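# Relay the ball by gutter into a roofed box

## Task

Get the ball out of the gutter it starts in and into the box that sits near a different arm; the box has a roof and one open side. The box must not be slid, raised, rotated or tipped beyond a small amount, or the task fails. The ball may be poured from one gutter into another and then into the box. If the ball ends up noticeably lower than the table tops at a moment when no robot is carrying it, the task fails. A gutter holds the ball only while its open end is raised above the other end; if the gutter's handle is held vertical, the ball rolls out. Nothing may be knocked or placed outside the work area. Arm bases in metres, with heading in degrees counter-clockwise from +x: arm1 x=-1.71 y=+0.31 z=+0.92 facing -13; arm2 x=+0.00 y=-0.02 z=+0.95 facing -89; arm3 x=+1.71 y=+0.44 z=+0.93 facing -165. At the end, open the grippers and pull the arms away; the result only counts if the ball stays in the box with no robot supporting anything.

## Robot and tools

Robots and cameras: three identical i2rt Big YAM arms, arm1, arm2 and arm3, each with six revolute joints, a two-finger gripper and a wrist camera (arm1_cam_wrist, arm2_cam_wrist, arm3_cam_wrist). Fixed room cameras are cam_end_1, cam_end_2, cam_gap_1, cam_gap_2, cam_side and cam_top. With joints 1 and 6 at zero and the hand level and pointing ahead, the wrist camera rides above the hand looking toward the fingertips. Reach is about 1.0 m from the joint1 axis. Arms act independently; one stalling does not pause the others.

Frame: one shared scene frame, origin on the floor, +z up, distances in metres. The hand point is halfway between the fingertips; its z axis runs along the fingers and the fingers close along its y axis. Base positions and headings are listed in the task.

execute_actions(actions, cameras): actions is a list holding one action, or empty to just read state and images. An action is an object keyed by robot name ("arm1", "arm2", "arm3"); under each name goes "joints", an object of absolute joint targets by name, not offsets. Any subset of joints may be given. Names, units, ranges and the tolerance for counting as reached:
- joint1_rad: -2.879 to 2.879, ±0.045. Rotates the arm about its base; positive is counter-clockwise seen from above; 0 points the arm along its base heading.
- joint2_rad: 0 to 3.141, ±0.14. Shoulder; 0 has the upper arm roughly level pointing backward, increasing raises it up and then forward.
- joint3_rad: 0 to 3.019, ±0.09. Elbow; 0 is fully folded, larger opens it.
- joint4_rad: -1.692 to 1.57, ±0.055. Hand pitch; positive tilts fingers up.
- joint5_rad: -1.57 to 1.57, ±0.03. Sideways hand swing; positive toward the arm's right.
- joint6_rad: -2.094 to 2.094, ±0.035. Hand roll; positive is clockwise viewed from behind the hand.
- gripper_m: 0 to 0.093 metres of fingertip separation, ±0.003. Each pad squeezes with roughly 50 to 62 N at most, sometimes less.
Example: {"arm1": {"joints": {"gripper_m": 0.05}}, "arm2": {"joints": {"joint1_rad": 0.3}}, "arm3": {"joints": {"joint1_rad": 0.3}}}. All motions in one action begin at once and may finish at different times; joints move at different speeds, so the hand can sweep a wide curve between postures. A joint or robot you omit may still be driving toward an earlier target. An unknown key or out-of-range number rejects the whole call and nothing moves. cameras is a list of camera names (or "all"); omitted or null means all, [] means none; an unknown name rejects the call. Images are taken when the call ends, and the pictures line gives their order.

wait(seconds): 0 to 10; commands nothing, lets the simulation run and returns state and images.

zoom_image(camera, region): region is [x0, y0, x1, y1] in pixels of that camera's most recent full image, top-left origin, no larger than 504 by 504.

read_manual(section): only "licences"; returns licence text, moves nothing.

finished_scene(scene): pass the current scene number; ends it irreversibly after the last command has been held, and reports success. Replying with no tool call also ends things.

Reading results: joint_positions gives current joint values (gripper_m is the sum of the two finger slides). joint_status tells how each commanded joint of the last accepted action ended. off_target: stopped short and may still be pushing. contact_stop or time_out: the joint gave up its target and holds where it stopped, except that a timed-out joint may keep a target at most 0.375, 0.375, 0.113, 0.225, 0.075, 0.3 rad (joints 1 to 6) from where it sits and continue pushing, moving on its own if the path clears; on_its_own lists such joints. In on_its_own, held at is the target being held, not the actual position. To relieve a push, command the joint to its reported position. "joint command not followed" with a cause line means a self/inter-arm clearance check blocked that arm's joint targets (gripper targets still run); those joints show not_followed and may be retried with every later action until new targets pass or the way opens. Calls without an action never show that line. A stop reported in a result cancels your remaining movement, wait and finish calls in that reply. Very small target changes may produce no motion. A joint carrying a load gradually sags.

What to avoid: the arm does not halt on touch and can press very hard. Never squeeze two robots together; that fails and ends the run, and a hard collision may too. The clearance check can be late and ignores fingers, gripper housings and wrist cameras, so keep real margin. Objects touching robots are fine. Sustained pushing or holding loads heats motors: MOTOR HOT appears from 85 °C; at 100 °C that arm and its gripper go limp until cooled and drop (OVER-TEMPERATURE FAULT), and its untouched targets read limit_stop_at_motor_heat, so resend them. Heat partly persists between scenes. While you think, robots hold the last command. Avoid dropping, slipping, slamming or shoving things; stray pushes may occasionally nudge loose objects. Keep the gutters tilted with the open end up while carrying, tip the open end down only over the receiving gutter or the box opening, never disturb the box, and release and retract before finishing.

Each tool is called after "Emit:" as a command line: name --argument value for each argument, lists and objects as JSON in quotes; but a table of rows of numbers goes row by row, as --pt "numbers of a row", without its own name.

## Session

Emit:
execute_actions --actions '[]'

Scene clock: 0.00 s.
arm1.joint_positions: joint1_rad=-0.839 joint2_rad=+0.301 joint3_rad=+1.522 joint4_rad=-1.328 joint5_rad=+0.021 joint6_rad=+0.228 gripper_m=+0.094
arm1.joint_status: not commanded
arm1.hand: x=-1.7004 y=+0.2537 z=+1.5603 quat_wxyz=(-0.609, -0.459, -0.586, +0.274) (m; scene frame)
arm2.joint_positions: joint1_rad=-0.043 joint2_rad=+0.579 joint3_rad=+1.652 joint4_rad=-1.590 joint5_rad=+0.233 joint6_rad=+0.082 gripper_m=+0.094
arm2.joint_status: not commanded
arm2.hand: x=-0.0355 y=-0.1513 z=+1.5626 quat_wxyz=(-0.292, -0.675, -0.528, +0.424) (m; scene frame)
arm3.joint_positions: joint1_rad=-0.250 joint2_rad=+0.312 joint3_rad=+1.662 joint4_rad=-1.171 joint5_rad=-0.083 joint6_rad=-0.572 gripper_m=+0.095
arm3.joint_status: not commanded
arm3.hand: x=+1.7150 y=+0.4269 z=+1.6563 quat_wxyz=(+0.189, -0.600, -0.216, +0.747) (m; scene frame)
pictures: arm1_cam_wrist, arm2_cam_wrist, arm3_cam_wrist, cam_end_1, cam_end_2, cam_gap_1, cam_gap_2, cam_side, cam_top
Images, in order (width x height): arm1_cam_wrist 616x616, arm2_cam_wrist 616x616, arm3_cam_wrist 616x616, cam_end_1 896x504, cam_end_2 896x504, cam_gap_1 896x504, cam_gap_2 896x504, cam_side 896x504, cam_top 896x504.

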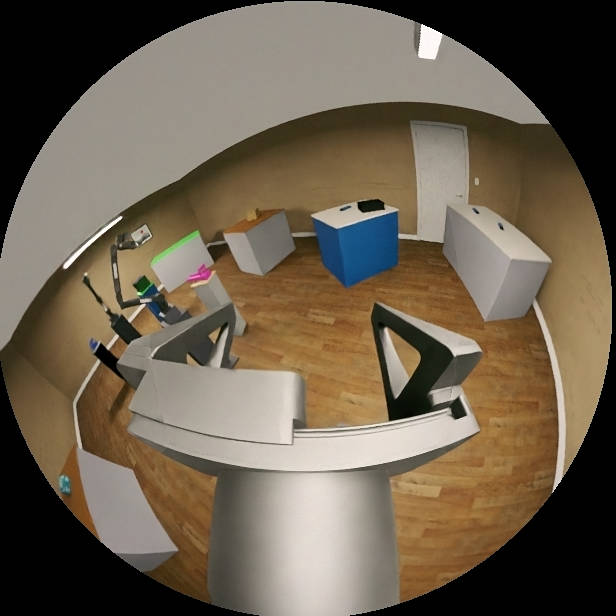

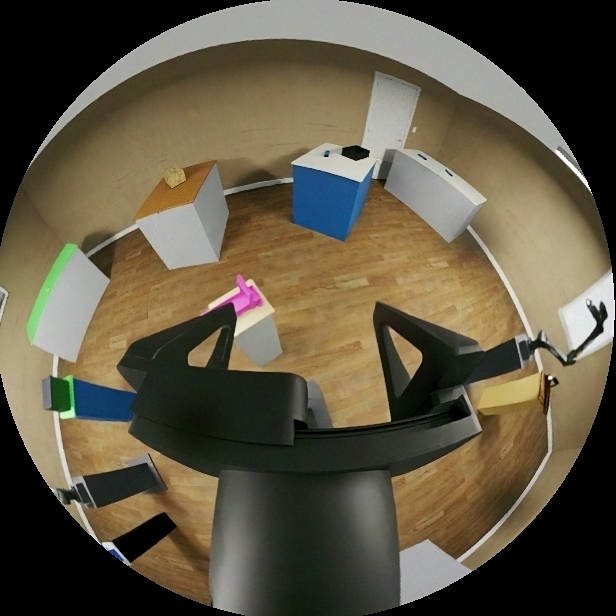

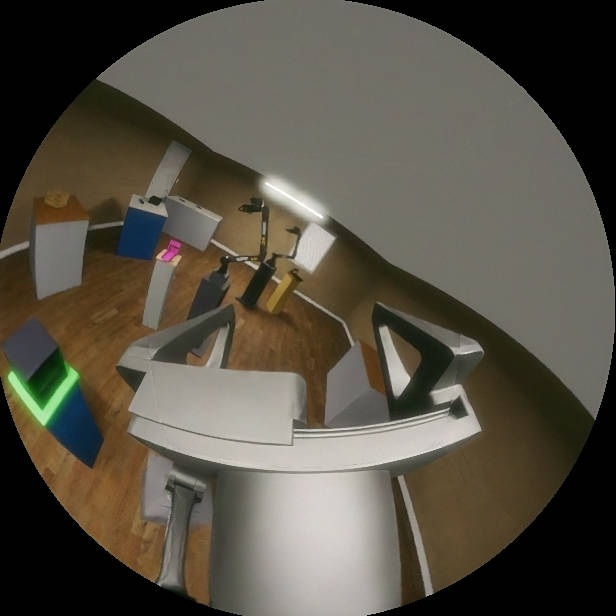

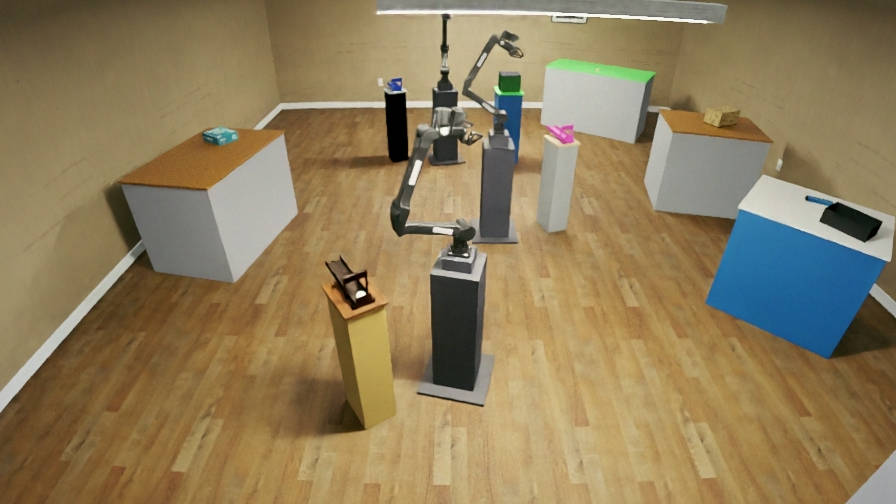

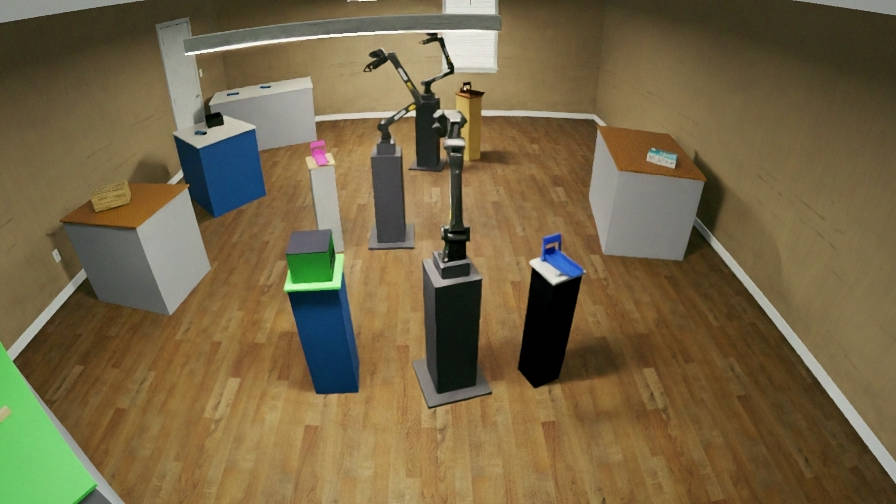

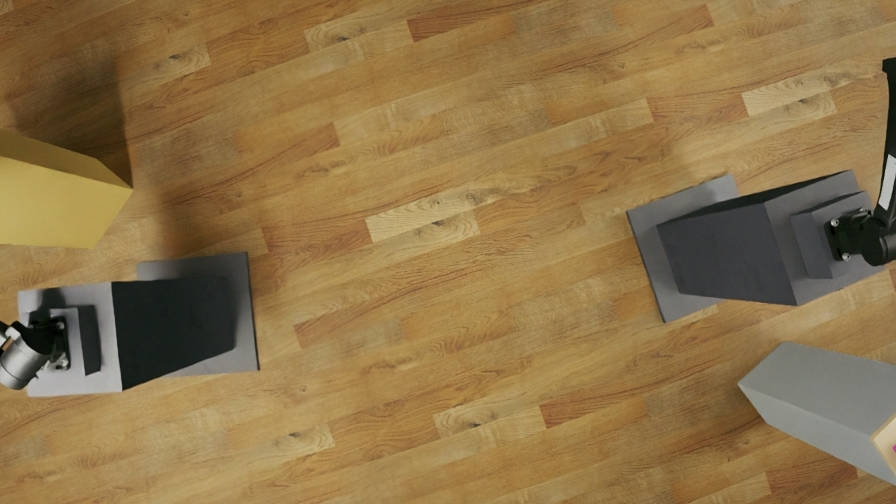

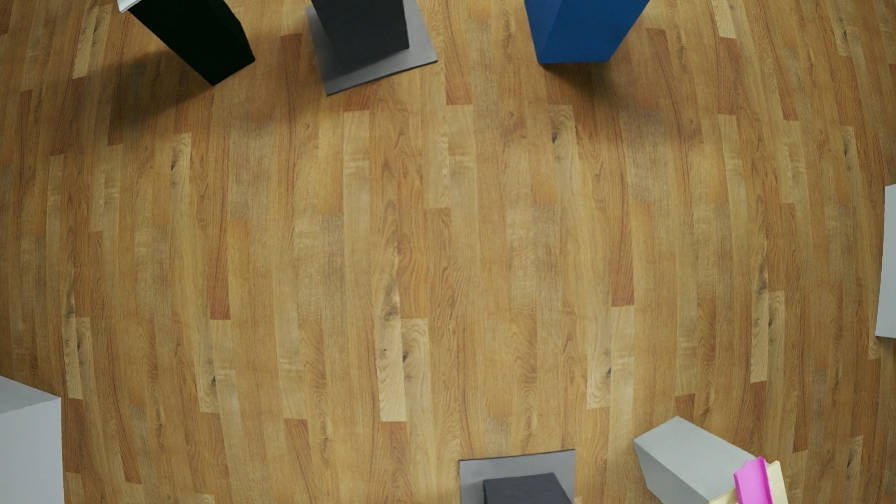

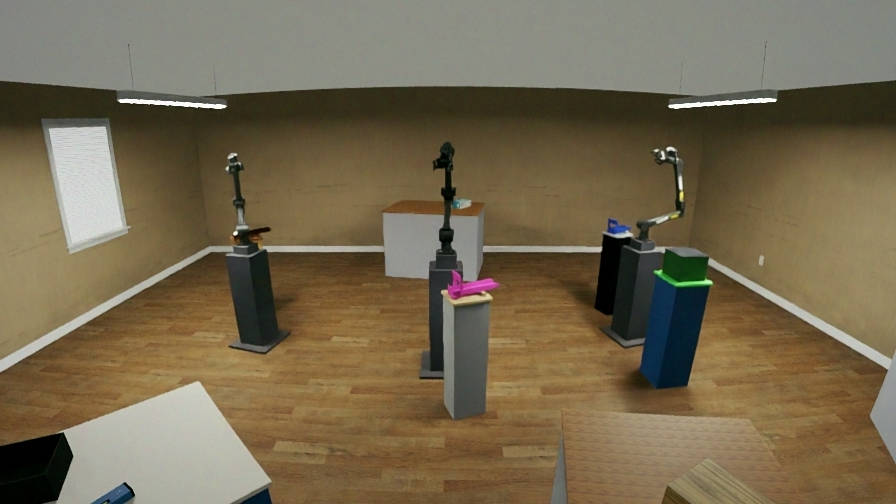

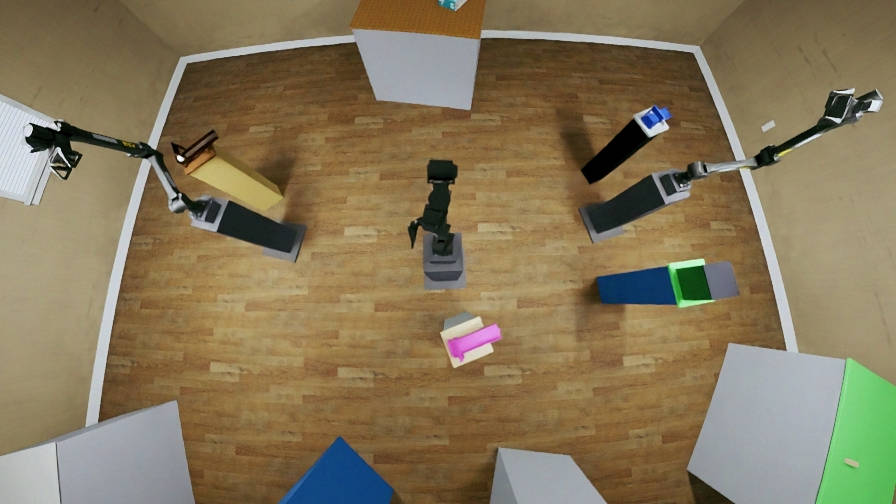

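Emit:
zoom_image --camera "cam_end_1" --region '[280, 230, 440, 340]'

Emit:
zoom_image --camera "cam_end_2" --region '[260, 210, 620, 310]'

Emit:
zoom_image --camera "cam_side" --region '[420, 250, 520, 320]'

Region (280, 230, 440, 340) of cam_end_1's 896x504 image, scaled by 3.150, with more detail than that image has; it fills the top 346 rows of this view, and the rest is white.

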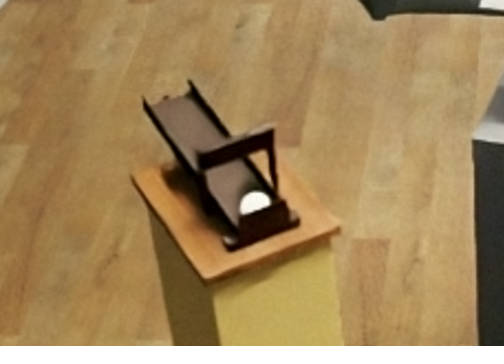

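Region (260, 210, 620, 310) of cam_end_2's 896x504 image, scaled by 1.400, with more detail than that image has.

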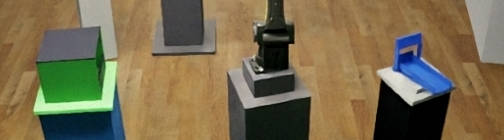

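Region (420, 250, 520, 320) of cam_side's 896x504 image, scaled by 5.040, with more detail than that image has; it fills the top 353 rows of this view, and the rest is white.

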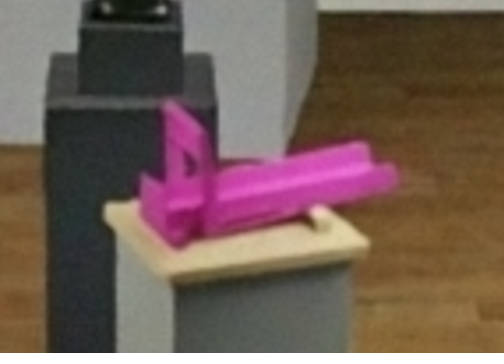

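Emit:
execute_actions --actions '[{"arm1":{"joints":{"joint1_rad":2.16,"joint2_rad":1.48,"joint3_rad":1.18,"joint4_rad":-1.27,"joint5_rad":0,"joint6_rad":0}},"arm2":{"joints":{"joint1_rad":0.09,"joint2_rad":2.28,"joint3_rad":2.35,"joint4_rad":-1.64,"joint5_rad":0,"joint6_rad":0}},"arm3":{"joints":{"joint1_rad":-1.41,"joint2_rad":1.6,"joint3_rad":1.3,"joint4_rad":-1.27,"joint5_rad":0,"joint6_rad":0}}}]' --cameras '["arm1_cam_wrist","arm2_cam_wrist","arm3_cam_wrist","cam_side","cam_top"]'

Scene clock: 3.13 s.
arm1.joint_positions: joint1_rad=+2.159 joint2_rad=+1.487 joint3_rad=+1.186 joint4_rad=-1.275 joint5_rad=-0.001 joint6_rad=+0.007 gripper_m=+0.094
arm1.joint_status: all done
arm1.hand: x=-1.8645 y=+0.7033 z=+1.0760 quat_wxyz=(-0.006, +0.820, -0.572, +0.005) (m; scene frame)
arm2.joint_positions: joint1_rad=+0.084 joint2_rad=+2.316 joint3_rad=+2.322 joint4_rad=-1.630 joint5_rad=+0.002 joint6_rad=+0.016 gripper_m=+0.094
arm2.joint_status: all done
arm2.hand: x=+0.0676 y=-0.7172 z=+1.0741 quat_wxyz=(+0.023, -0.678, -0.734, -0.009) (m; scene frame)
arm3.joint_positions: joint1_rad=-1.417 joint2_rad=+1.607 joint3_rad=+1.288 joint4_rad=-1.258 joint5_rad=-0.002 joint6_rad=-0.010 gripper_m=+0.095
arm3.joint_status: all done
arm3.hand: x=+1.5284 y=+0.8688 z=+1.0738 quat_wxyz=(-0.003, -0.841, +0.542, +0.004) (m; scene frame)
pictures: arm1_cam_wrist, arm2_cam_wrist, arm3_cam_wrist, cam_side, cam_top
Images, in order (width x height): arm1_cam_wrist 616x616, arm2_cam_wrist 616x616, arm3_cam_wrist 616x616, cam_side 896x504, cam_top 896x504.

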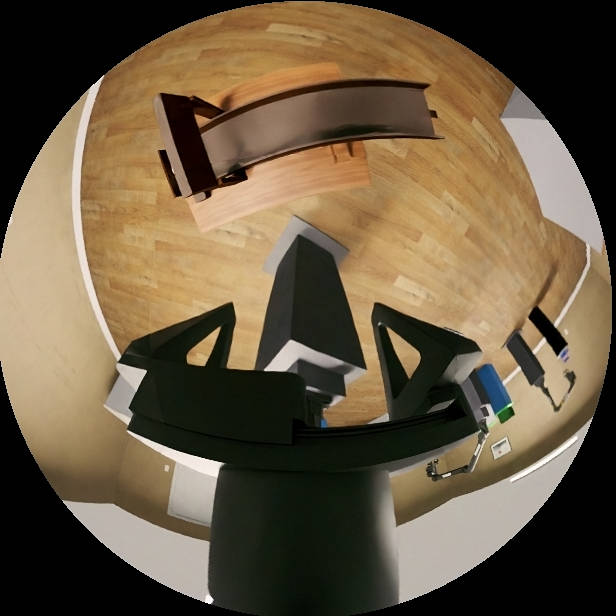

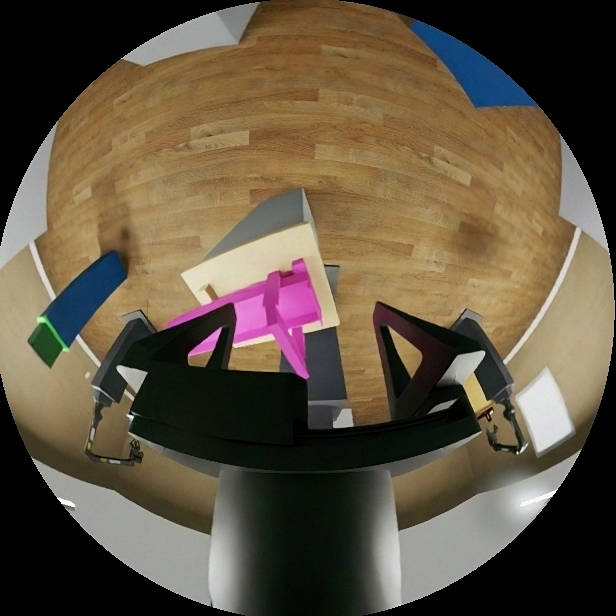

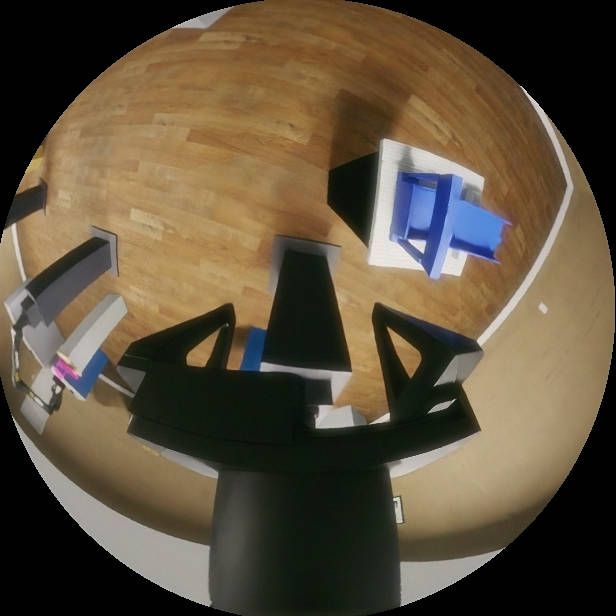

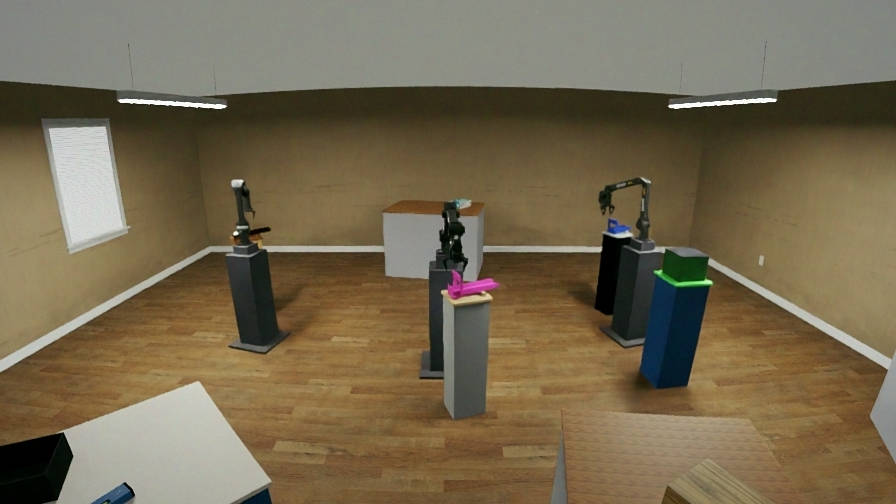

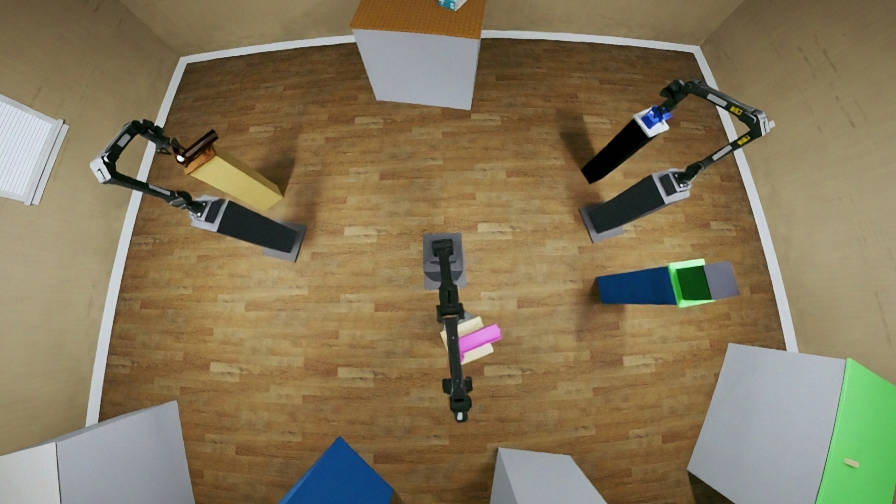

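Emit:
execute_actions --actions '[{"arm1":{"joints":{"joint1_rad":2.41,"joint2_rad":1.85,"joint3_rad":1.67,"joint4_rad":-1.38}},"arm2":{"joints":{"joint1_rad":0.12,"joint2_rad":2.01,"joint3_rad":1.94,"joint4_rad":-1.47}},"arm3":{"joints":{"joint1_rad":-1.71,"joint2_rad":1.77,"joint3_rad":1.56,"joint4_rad":-1.35}}}]' --cameras '["arm1_cam_wrist","arm2_cam_wrist","arm3_cam_wrist"]'

Scene clock: 4.67 s.
arm1.joint_positions: joint1_rad=+2.421 joint2_rad=+1.847 joint3_rad=+1.628 joint4_rad=-1.367 joint5_rad=+0.000 joint6_rad=+0.006 gripper_m=+0.094
arm1.joint_status: all done
arm1.hand: x=-2.0417 y=+0.7644 z=+1.0675 quat_wxyz=(-0.003, +0.888, -0.460, +0.011) (m; scene frame)
arm2.joint_positions: joint1_rad=+0.121 joint2_rad=+2.003 joint3_rad=+1.940 joint4_rad=-1.488 joint5_rad=+0.001 joint6_rad=+0.016 gripper_m=+0.094
arm2.joint_status: all done
arm2.hand: x=+0.0855 y=-0.6449 z=+1.1300 quat_wxyz=(-0.004, -0.664, -0.747, +0.015) (m; scene frame)
arm3.joint_positions: joint1_rad=-1.712 joint2_rad=+1.783 joint3_rad=+1.518 joint4_rad=-1.336 joint5_rad=-0.001 joint6_rad=-0.008 gripper_m=+0.095
arm3.joint_status: all done
arm3.hand: x=+1.6522 y=+0.9692 z=+1.0727 quat_wxyz=(-0.012, -0.751, +0.660, -0.006) (m; scene frame)
pictures: arm1_cam_wrist, arm2_cam_wrist, arm3_cam_wrist
Images, in order (width x height): arm1_cam_wrist 616x616, arm2_cam_wrist 616x616, arm3_cam_wrist 616x616.

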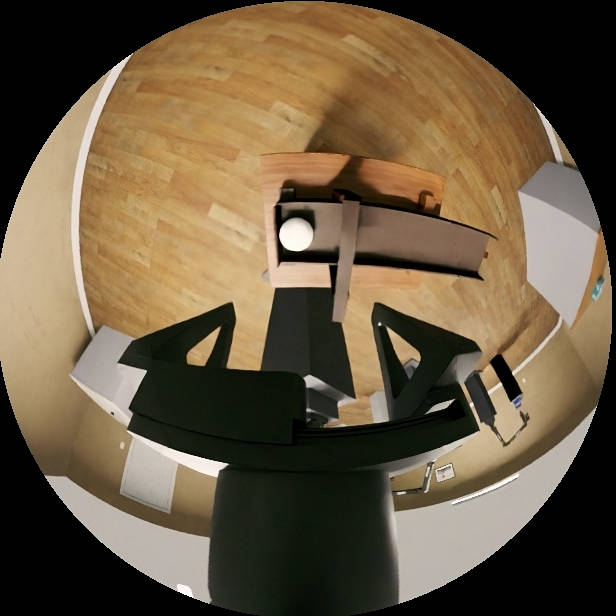

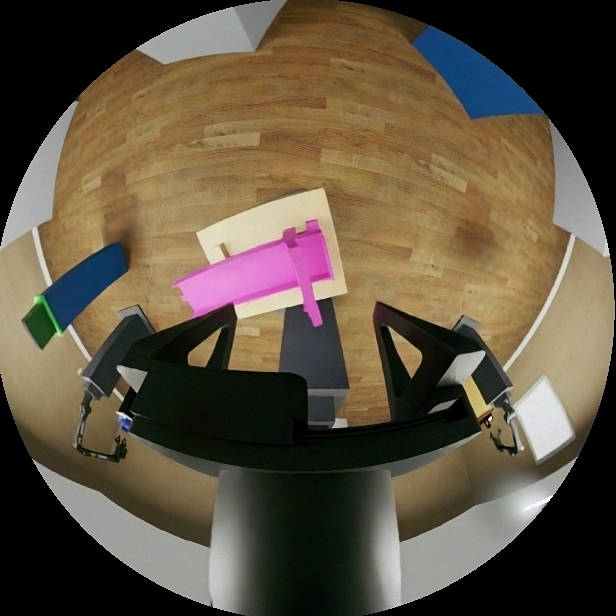

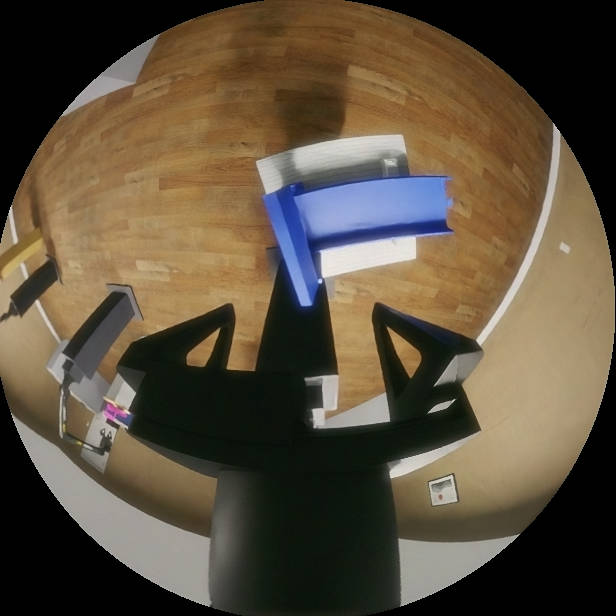

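Emit:
execute_actions --actions '[{"arm1":{"joints":{"joint1_rad":2.49,"joint2_rad":1.95,"joint3_rad":1.69,"joint4_rad":-1.28,"joint5_rad":0.15,"joint6_rad":-1.42,"gripper_m":0.06}},"arm2":{"joints":{"joint2_rad":2.02,"joint3_rad":1.75,"joint4_rad":-1.30,"joint6_rad":-0.3}},"arm3":{"joints":{"joint1_rad":-1.685,"joint2_rad":1.88,"joint3_rad":1.61,"joint4_rad":-1.27,"joint6_rad":-0.3}}}]' --cameras '["arm1_cam_wrist","arm2_cam_wrist","arm3_cam_wrist","cam_end_1","cam_end_2","cam_side"]'

Emit:
zoom_image --camera "cam_end_1" --region '[280, 200, 440, 340]'

Emit:
zoom_image --camera "cam_end_2" --region '[480, 180, 620, 310]'

Emit:
zoom_image --camera "cam_side" --region '[410, 230, 520, 320]'

Scene clock: 7.37 s.
arm1.joint_positions: joint1_rad=+2.491 joint2_rad=+1.942 joint3_rad=+1.654 joint4_rad=-1.295 joint5_rad=+0.148 joint6_rad=-1.412 gripper_m=+0.060
arm1.joint_status: all done
arm1.hand: x=-2.0696 y=+0.7770 z=+1.0254 quat_wxyz=(-0.027, +0.961, +0.262, +0.078) (m; scene frame)
arm2.joint_positions: joint1_rad=+0.121 joint2_rad=+2.024 joint3_rad=+1.746 joint4_rad=-1.317 joint5_rad=+0.001 joint6_rad=-0.284 gripper_m=+0.094
arm2.joint_status: all done
arm2.hand: x=+0.0818 y=-0.6278 z=+1.0444 quat_wxyz=(+0.012, -0.545, -0.838, -0.001) (m; scene frame)
arm3.joint_positions: joint1_rad=-1.690 joint2_rad=+1.886 joint3_rad=+1.579 joint4_rad=-1.282 joint5_rad=-0.001 joint6_rad=-0.290 gripper_m=+0.095
arm3.joint_status: all done
arm3.hand: x=+1.6355 y=+1.0018 z=+1.0409 quat_wxyz=(-0.008, -0.843, +0.538, +0.000) (m; scene frame)
pictures: arm1_cam_wrist, arm2_cam_wrist, arm3_cam_wrist, cam_end_1, cam_end_2, cam_side
Images, in order (width x height): arm1_cam_wrist 616x616, arm2_cam_wrist 616x616, arm3_cam_wrist 616x616, cam_end_1 896x504, cam_end_2 896x504, cam_side 896x504.

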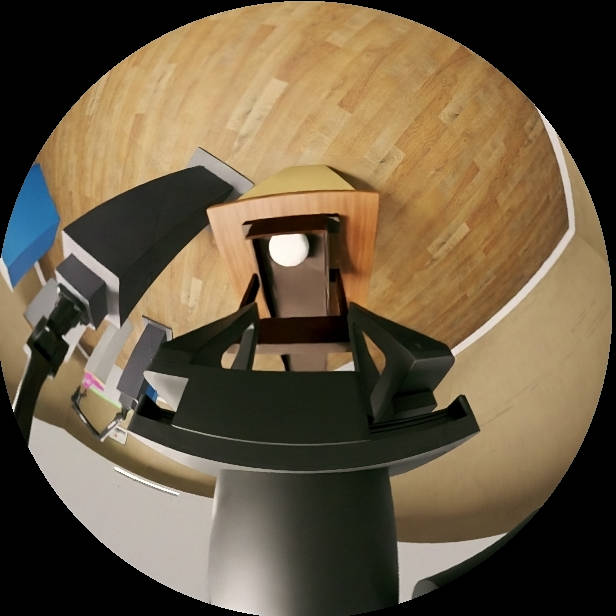

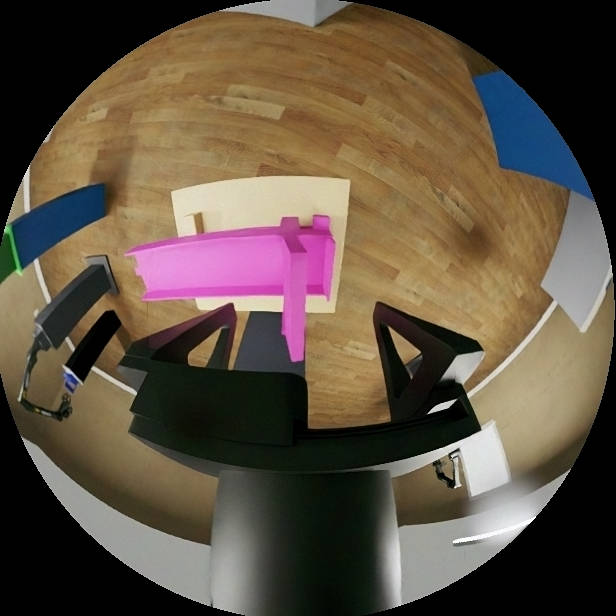

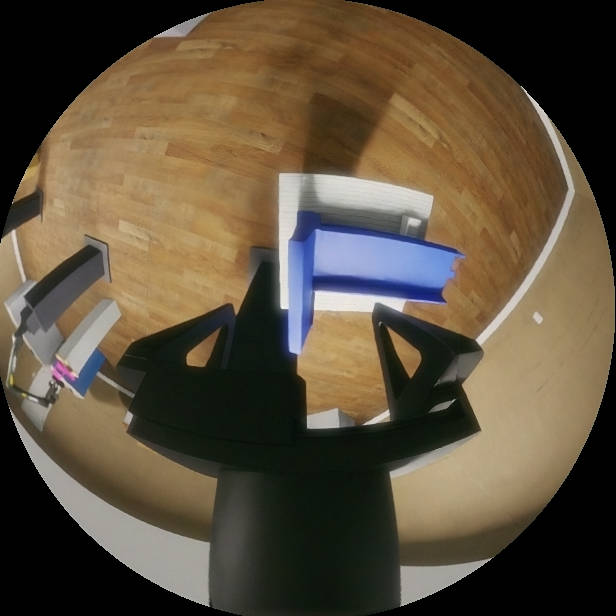

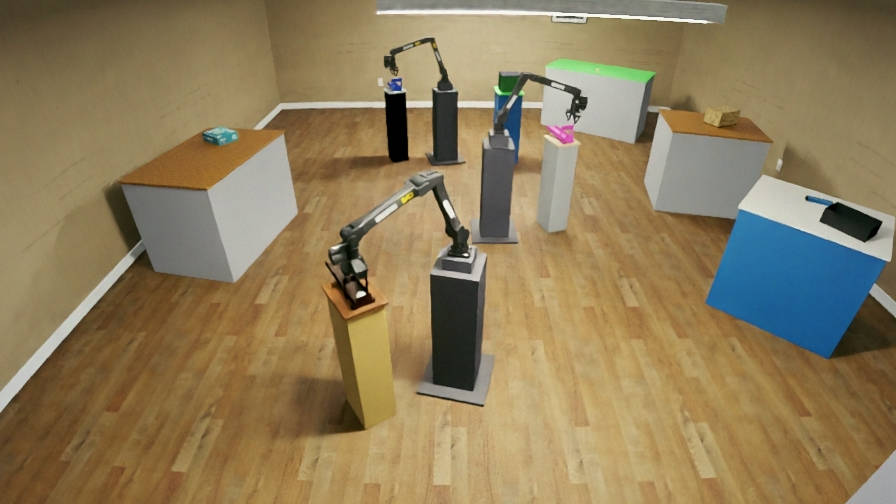

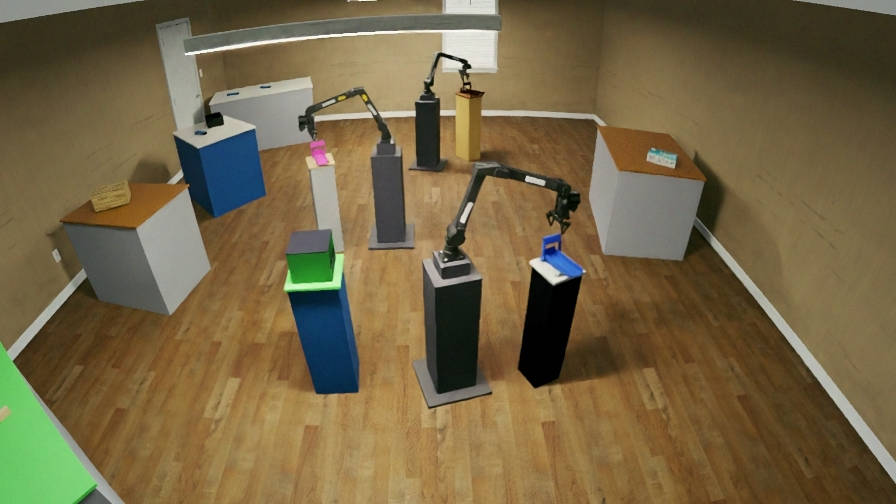

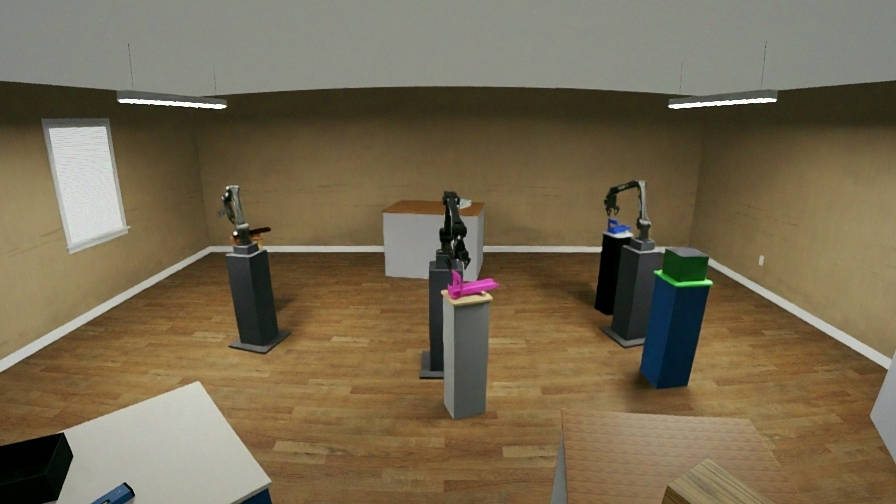

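Region (280, 200, 440, 340) of cam_end_1's 896x504 image, scaled by 3.150, with more detail than that image has; it fills the top 441 rows of this view, and the rest is white.

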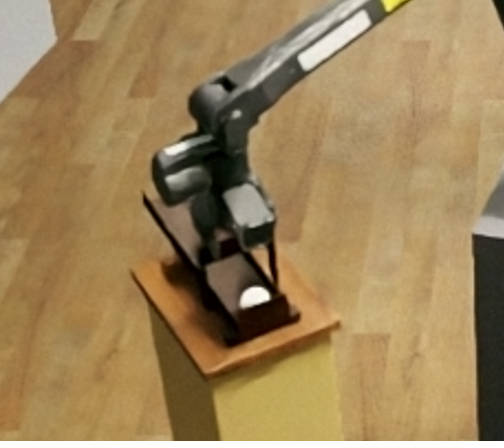

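Region (480, 180, 620, 310) of cam_end_2's 896x504 image, scaled by 3.600, with more detail than that image has; it fills the top 468 rows of this view, and the rest is white.

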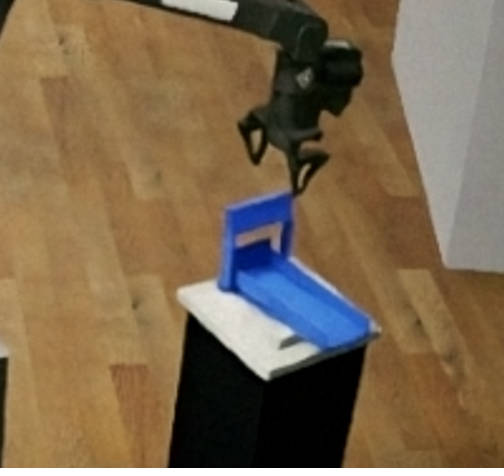

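Region (410, 230, 520, 320) of cam_side's 896x504 image, scaled by 4.582, with more detail than that image has; it fills the top 412 rows of this view, and the rest is white.

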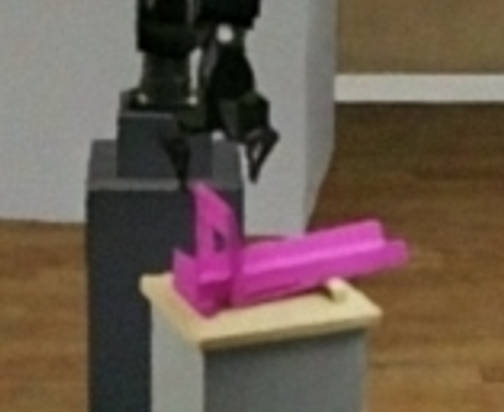

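Emit:
execute_actions --actions '[{"arm1":{"joints":{"joint1_rad":2.46,"joint2_rad":1.93,"joint3_rad":1.64,"joint4_rad":-1.28,"joint5_rad":0.2,"joint6_rad":0.13,"gripper_m":0.093}},"arm2":{"joints":{"joint2_rad":1.995,"joint3_rad":1.56,"joint4_rad":-1.13}},"arm3":{"joints":{"joint2_rad":1.88,"joint3_rad":1.43,"joint4_rad":-1.11}}}]' --cameras '["arm1_cam_wrist","arm2_cam_wrist","arm3_cam_wrist","cam_end_2"]'

Emit:
zoom_image --camera "cam_end_2" --region '[480, 180, 620, 310]'

Scene clock: 9.83 s.
arm1.joint_positions: joint1_rad=+2.467 joint2_rad=+1.934 joint3_rad=+1.650 joint4_rad=-1.294 joint5_rad=+0.199 joint6_rad=+0.122 gripper_m=+0.093
arm1.joint_status: all done
arm1.hand: x=-2.0511 y=+0.7900 z=+1.0308 quat_wxyz=(-0.097, +0.866, -0.488, +0.045) (m; scene frame)
arm2.joint_positions: joint1_rad=+0.121 joint2_rad=+2.014 joint3_rad=+1.555 joint4_rad=-1.147 joint5_rad=+0.001 joint6_rad=-0.284 gripper_m=+0.094
arm2.joint_status: all done
arm2.hand: x=+0.0768 y=-0.5977 z=+0.9818 quat_wxyz=(+0.016, -0.545, -0.838, -0.006) (m; scene frame)
arm3.joint_positions: joint1_rad=-1.690 joint2_rad=+1.882 joint3_rad=+1.417 joint4_rad=-1.125 joint5_rad=-0.001 joint6_rad=-0.290 gripper_m=+0.095
arm3.joint_status: all done
arm3.hand: x=+1.6384 y=+0.9779 z=+0.9851 quat_wxyz=(-0.008, -0.843, +0.538, +0.000) (m; scene frame)
pictures: arm1_cam_wrist, arm2_cam_wrist, arm3_cam_wrist, cam_end_2
Images, in order (width x height): arm1_cam_wrist 616x616, arm2_cam_wrist 616x616, arm3_cam_wrist 616x616, cam_end_2 896x504.

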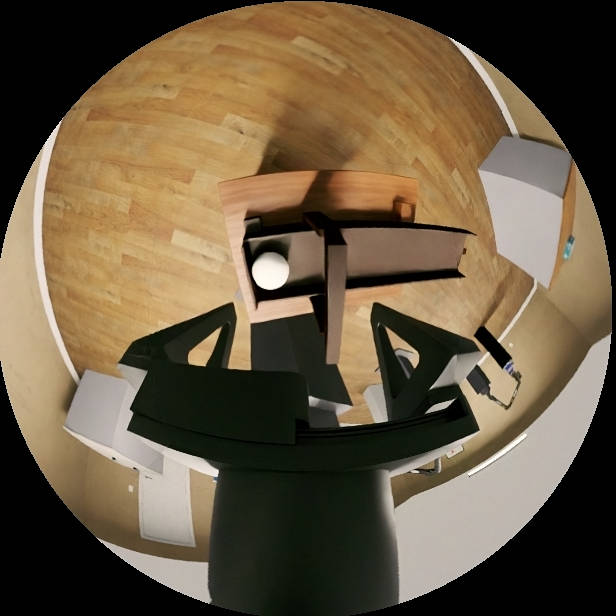

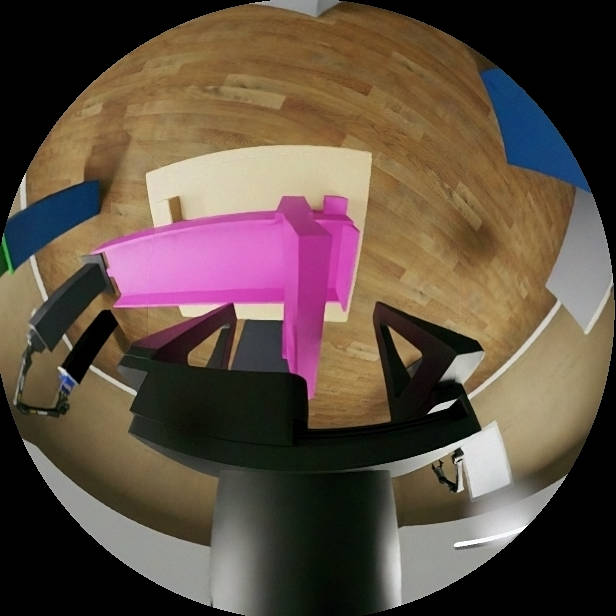

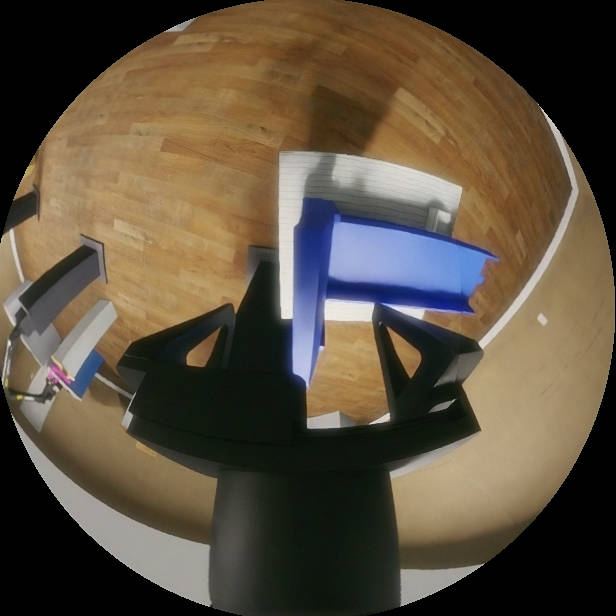

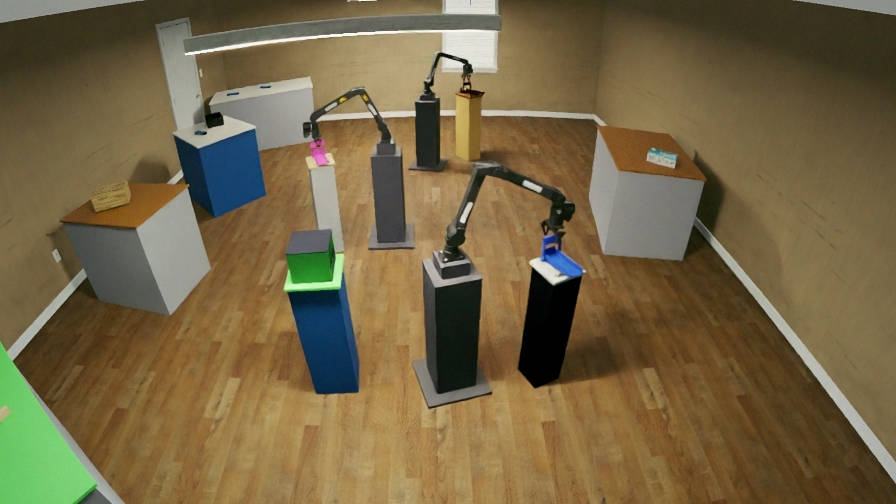

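Region (480, 180, 620, 310) of cam_end_2's 896x504 image, scaled by 3.600, with more detail than that image has; it fills the top 468 rows of this view, and the rest is white.

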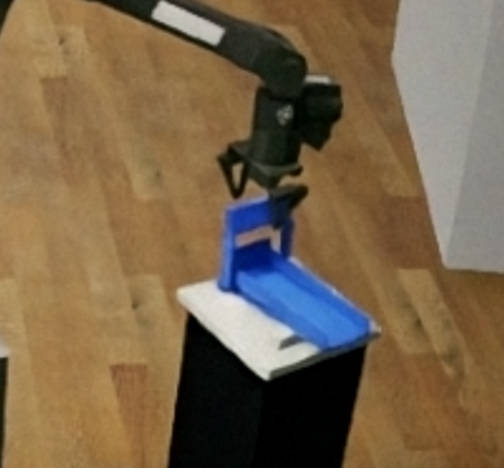

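Emit:
execute_actions --actions '[{"arm1":{"joints":{"joint1_rad":2.41,"joint2_rad":1.95,"joint3_rad":1.48,"joint4_rad":-1.07}},"arm2":{"joints":{"joint2_rad":2.04,"joint3_rad":1.52,"joint4_rad":-1.04}},"arm3":{"joints":{"joint2_rad":1.91,"joint3_rad":1.385,"joint4_rad":-1.03}}}]' --cameras '["arm1_cam_wrist","arm2_cam_wrist","arm3_cam_wrist"]'

Scene clock: 10.97 s.
arm1.joint_positions: joint1_rad=+2.409 joint2_rad=+1.937 joint3_rad=+1.478 joint4_rad=-1.085 joint5_rad=+0.199 joint6_rad=+0.123 gripper_m=+0.093
arm1.joint_status: all done
arm1.hand: x=-2.0129 y=+0.7967 z=+0.9684 quat_wxyz=(-0.103, +0.851, -0.514, +0.032) (m; scene frame)
arm2.joint_positions: joint1_rad=+0.121 joint2_rad=+2.031 joint3_rad=+1.522 joint4_rad=-1.057 joint5_rad=+0.001 joint6_rad=-0.284 gripper_m=+0.094
arm2.joint_status: all done
arm2.hand: x=+0.0774 y=-0.6043 z=+0.9614 quat_wxyz=(+0.003, -0.545, -0.838, +0.010) (m; scene frame)
arm3.joint_positions: joint1_rad=-1.690 joint2_rad=+1.905 joint3_rad=+1.380 joint4_rad=-1.045 joint5_rad=-0.001 joint6_rad=-0.290 gripper_m=+0.095
arm3.joint_status: all done
arm3.hand: x=+1.6379 y=+0.9799 z=+0.9611 quat_wxyz=(+0.000, -0.843, +0.538, +0.006) (m; scene frame)
pictures: arm1_cam_wrist, arm2_cam_wrist, arm3_cam_wrist
Images, in order (width x height): arm1_cam_wrist 616x616, arm2_cam_wrist 616x616, arm3_cam_wrist 616x616.

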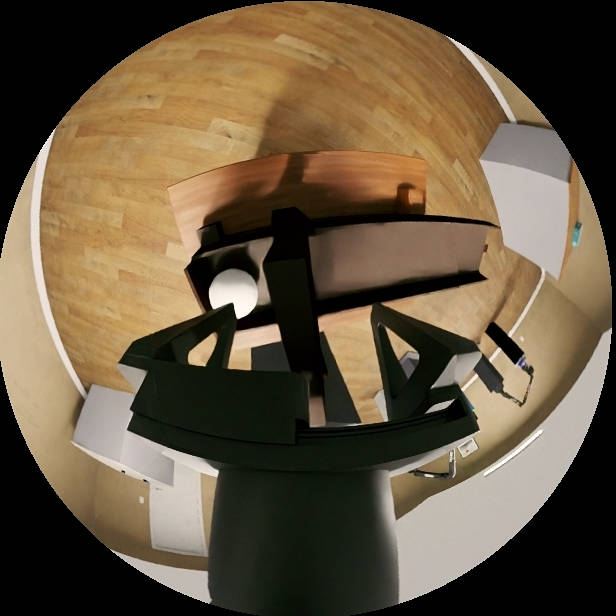

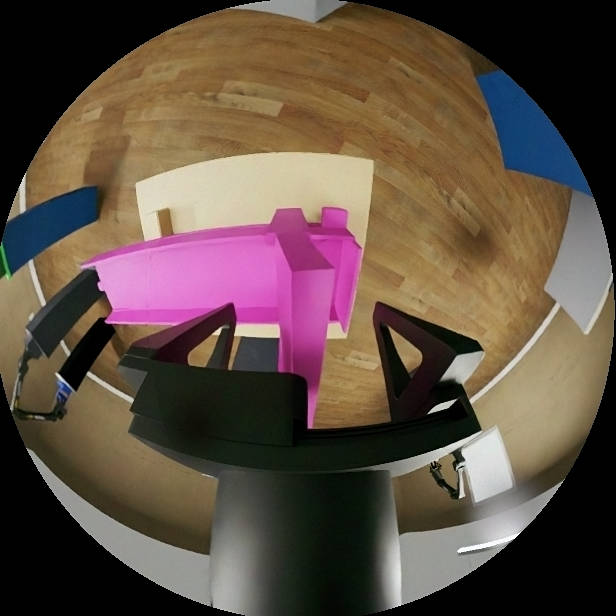

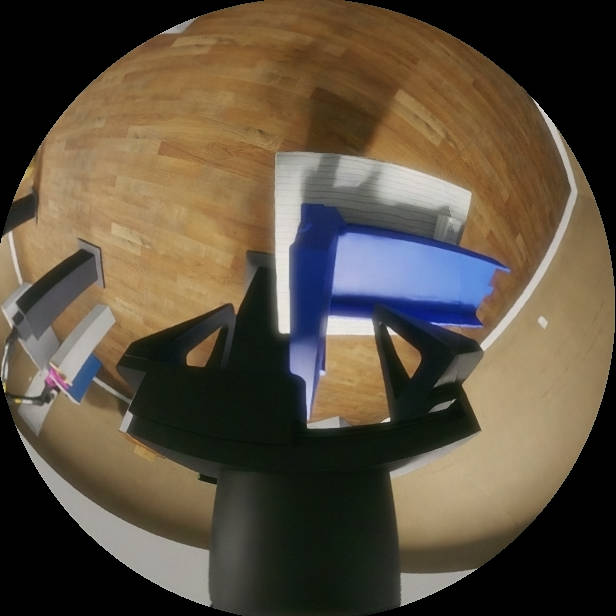

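Close; arm1 slight roll correction.

Emit:
execute_actions --actions '[{"arm1":{"joints":{"joint6_rad":0.03,"gripper_m":0}},"arm2":{"joints":{"gripper_m":0}},"arm3":{"joints":{"gripper_m":0}}}]' --cameras '["arm1_cam_wrist"]'

Scene clock: 12.03 s.
arm1.joint_positions: joint1_rad=+2.409 joint2_rad=+1.937 joint3_rad=+1.478 joint4_rad=-1.085 joint5_rad=+0.202 joint6_rad=+0.046 gripper_m=+0.011
arm1.joint_status: gripper_m off_target (ended at +0.011, target +0.000); the others done
arm1.hand: x=-2.0125 y=+0.7973 z=+0.9689 quat_wxyz=(-0.104, +0.870, -0.481, +0.036) (m; scene frame)
arm2.joint_positions: joint1_rad=+0.120 joint2_rad=+2.020 joint3_rad=+1.522 joint4_rad=-1.057 joint5_rad=-0.031 joint6_rad=-0.290 gripper_m=+0.014
arm2.joint_status: gripper_m off_target (ended at +0.013, target +0.000)
arm2.hand: x=+0.0824 y=-0.6048 z=+0.9672 quat_wxyz=(-0.013, -0.543, -0.840, +0.003) (m; scene frame)
arm3.joint_positions: joint1_rad=-1.690 joint2_rad=+1.877 joint3_rad=+1.380 joint4_rad=-1.040 joint5_rad=+0.034 joint6_rad=-0.290 gripper_m=+0.012
arm3.joint_status: gripper_m off_target (ended at +0.012, target +0.000)
arm3.hand: x=+1.6435 y=+0.9847 z=+0.9757 quat_wxyz=(+0.023, -0.842, +0.539, +0.004) (m; scene frame)
pictures: arm1_cam_wrist
Images, in order (width x height): arm1_cam_wrist 616x616.

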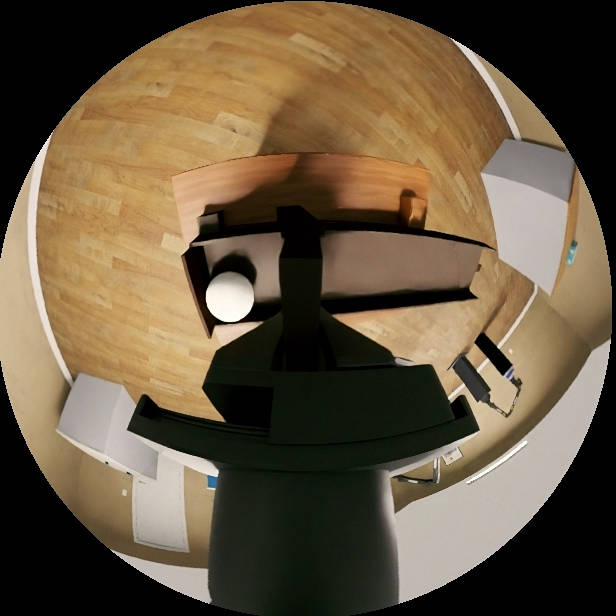

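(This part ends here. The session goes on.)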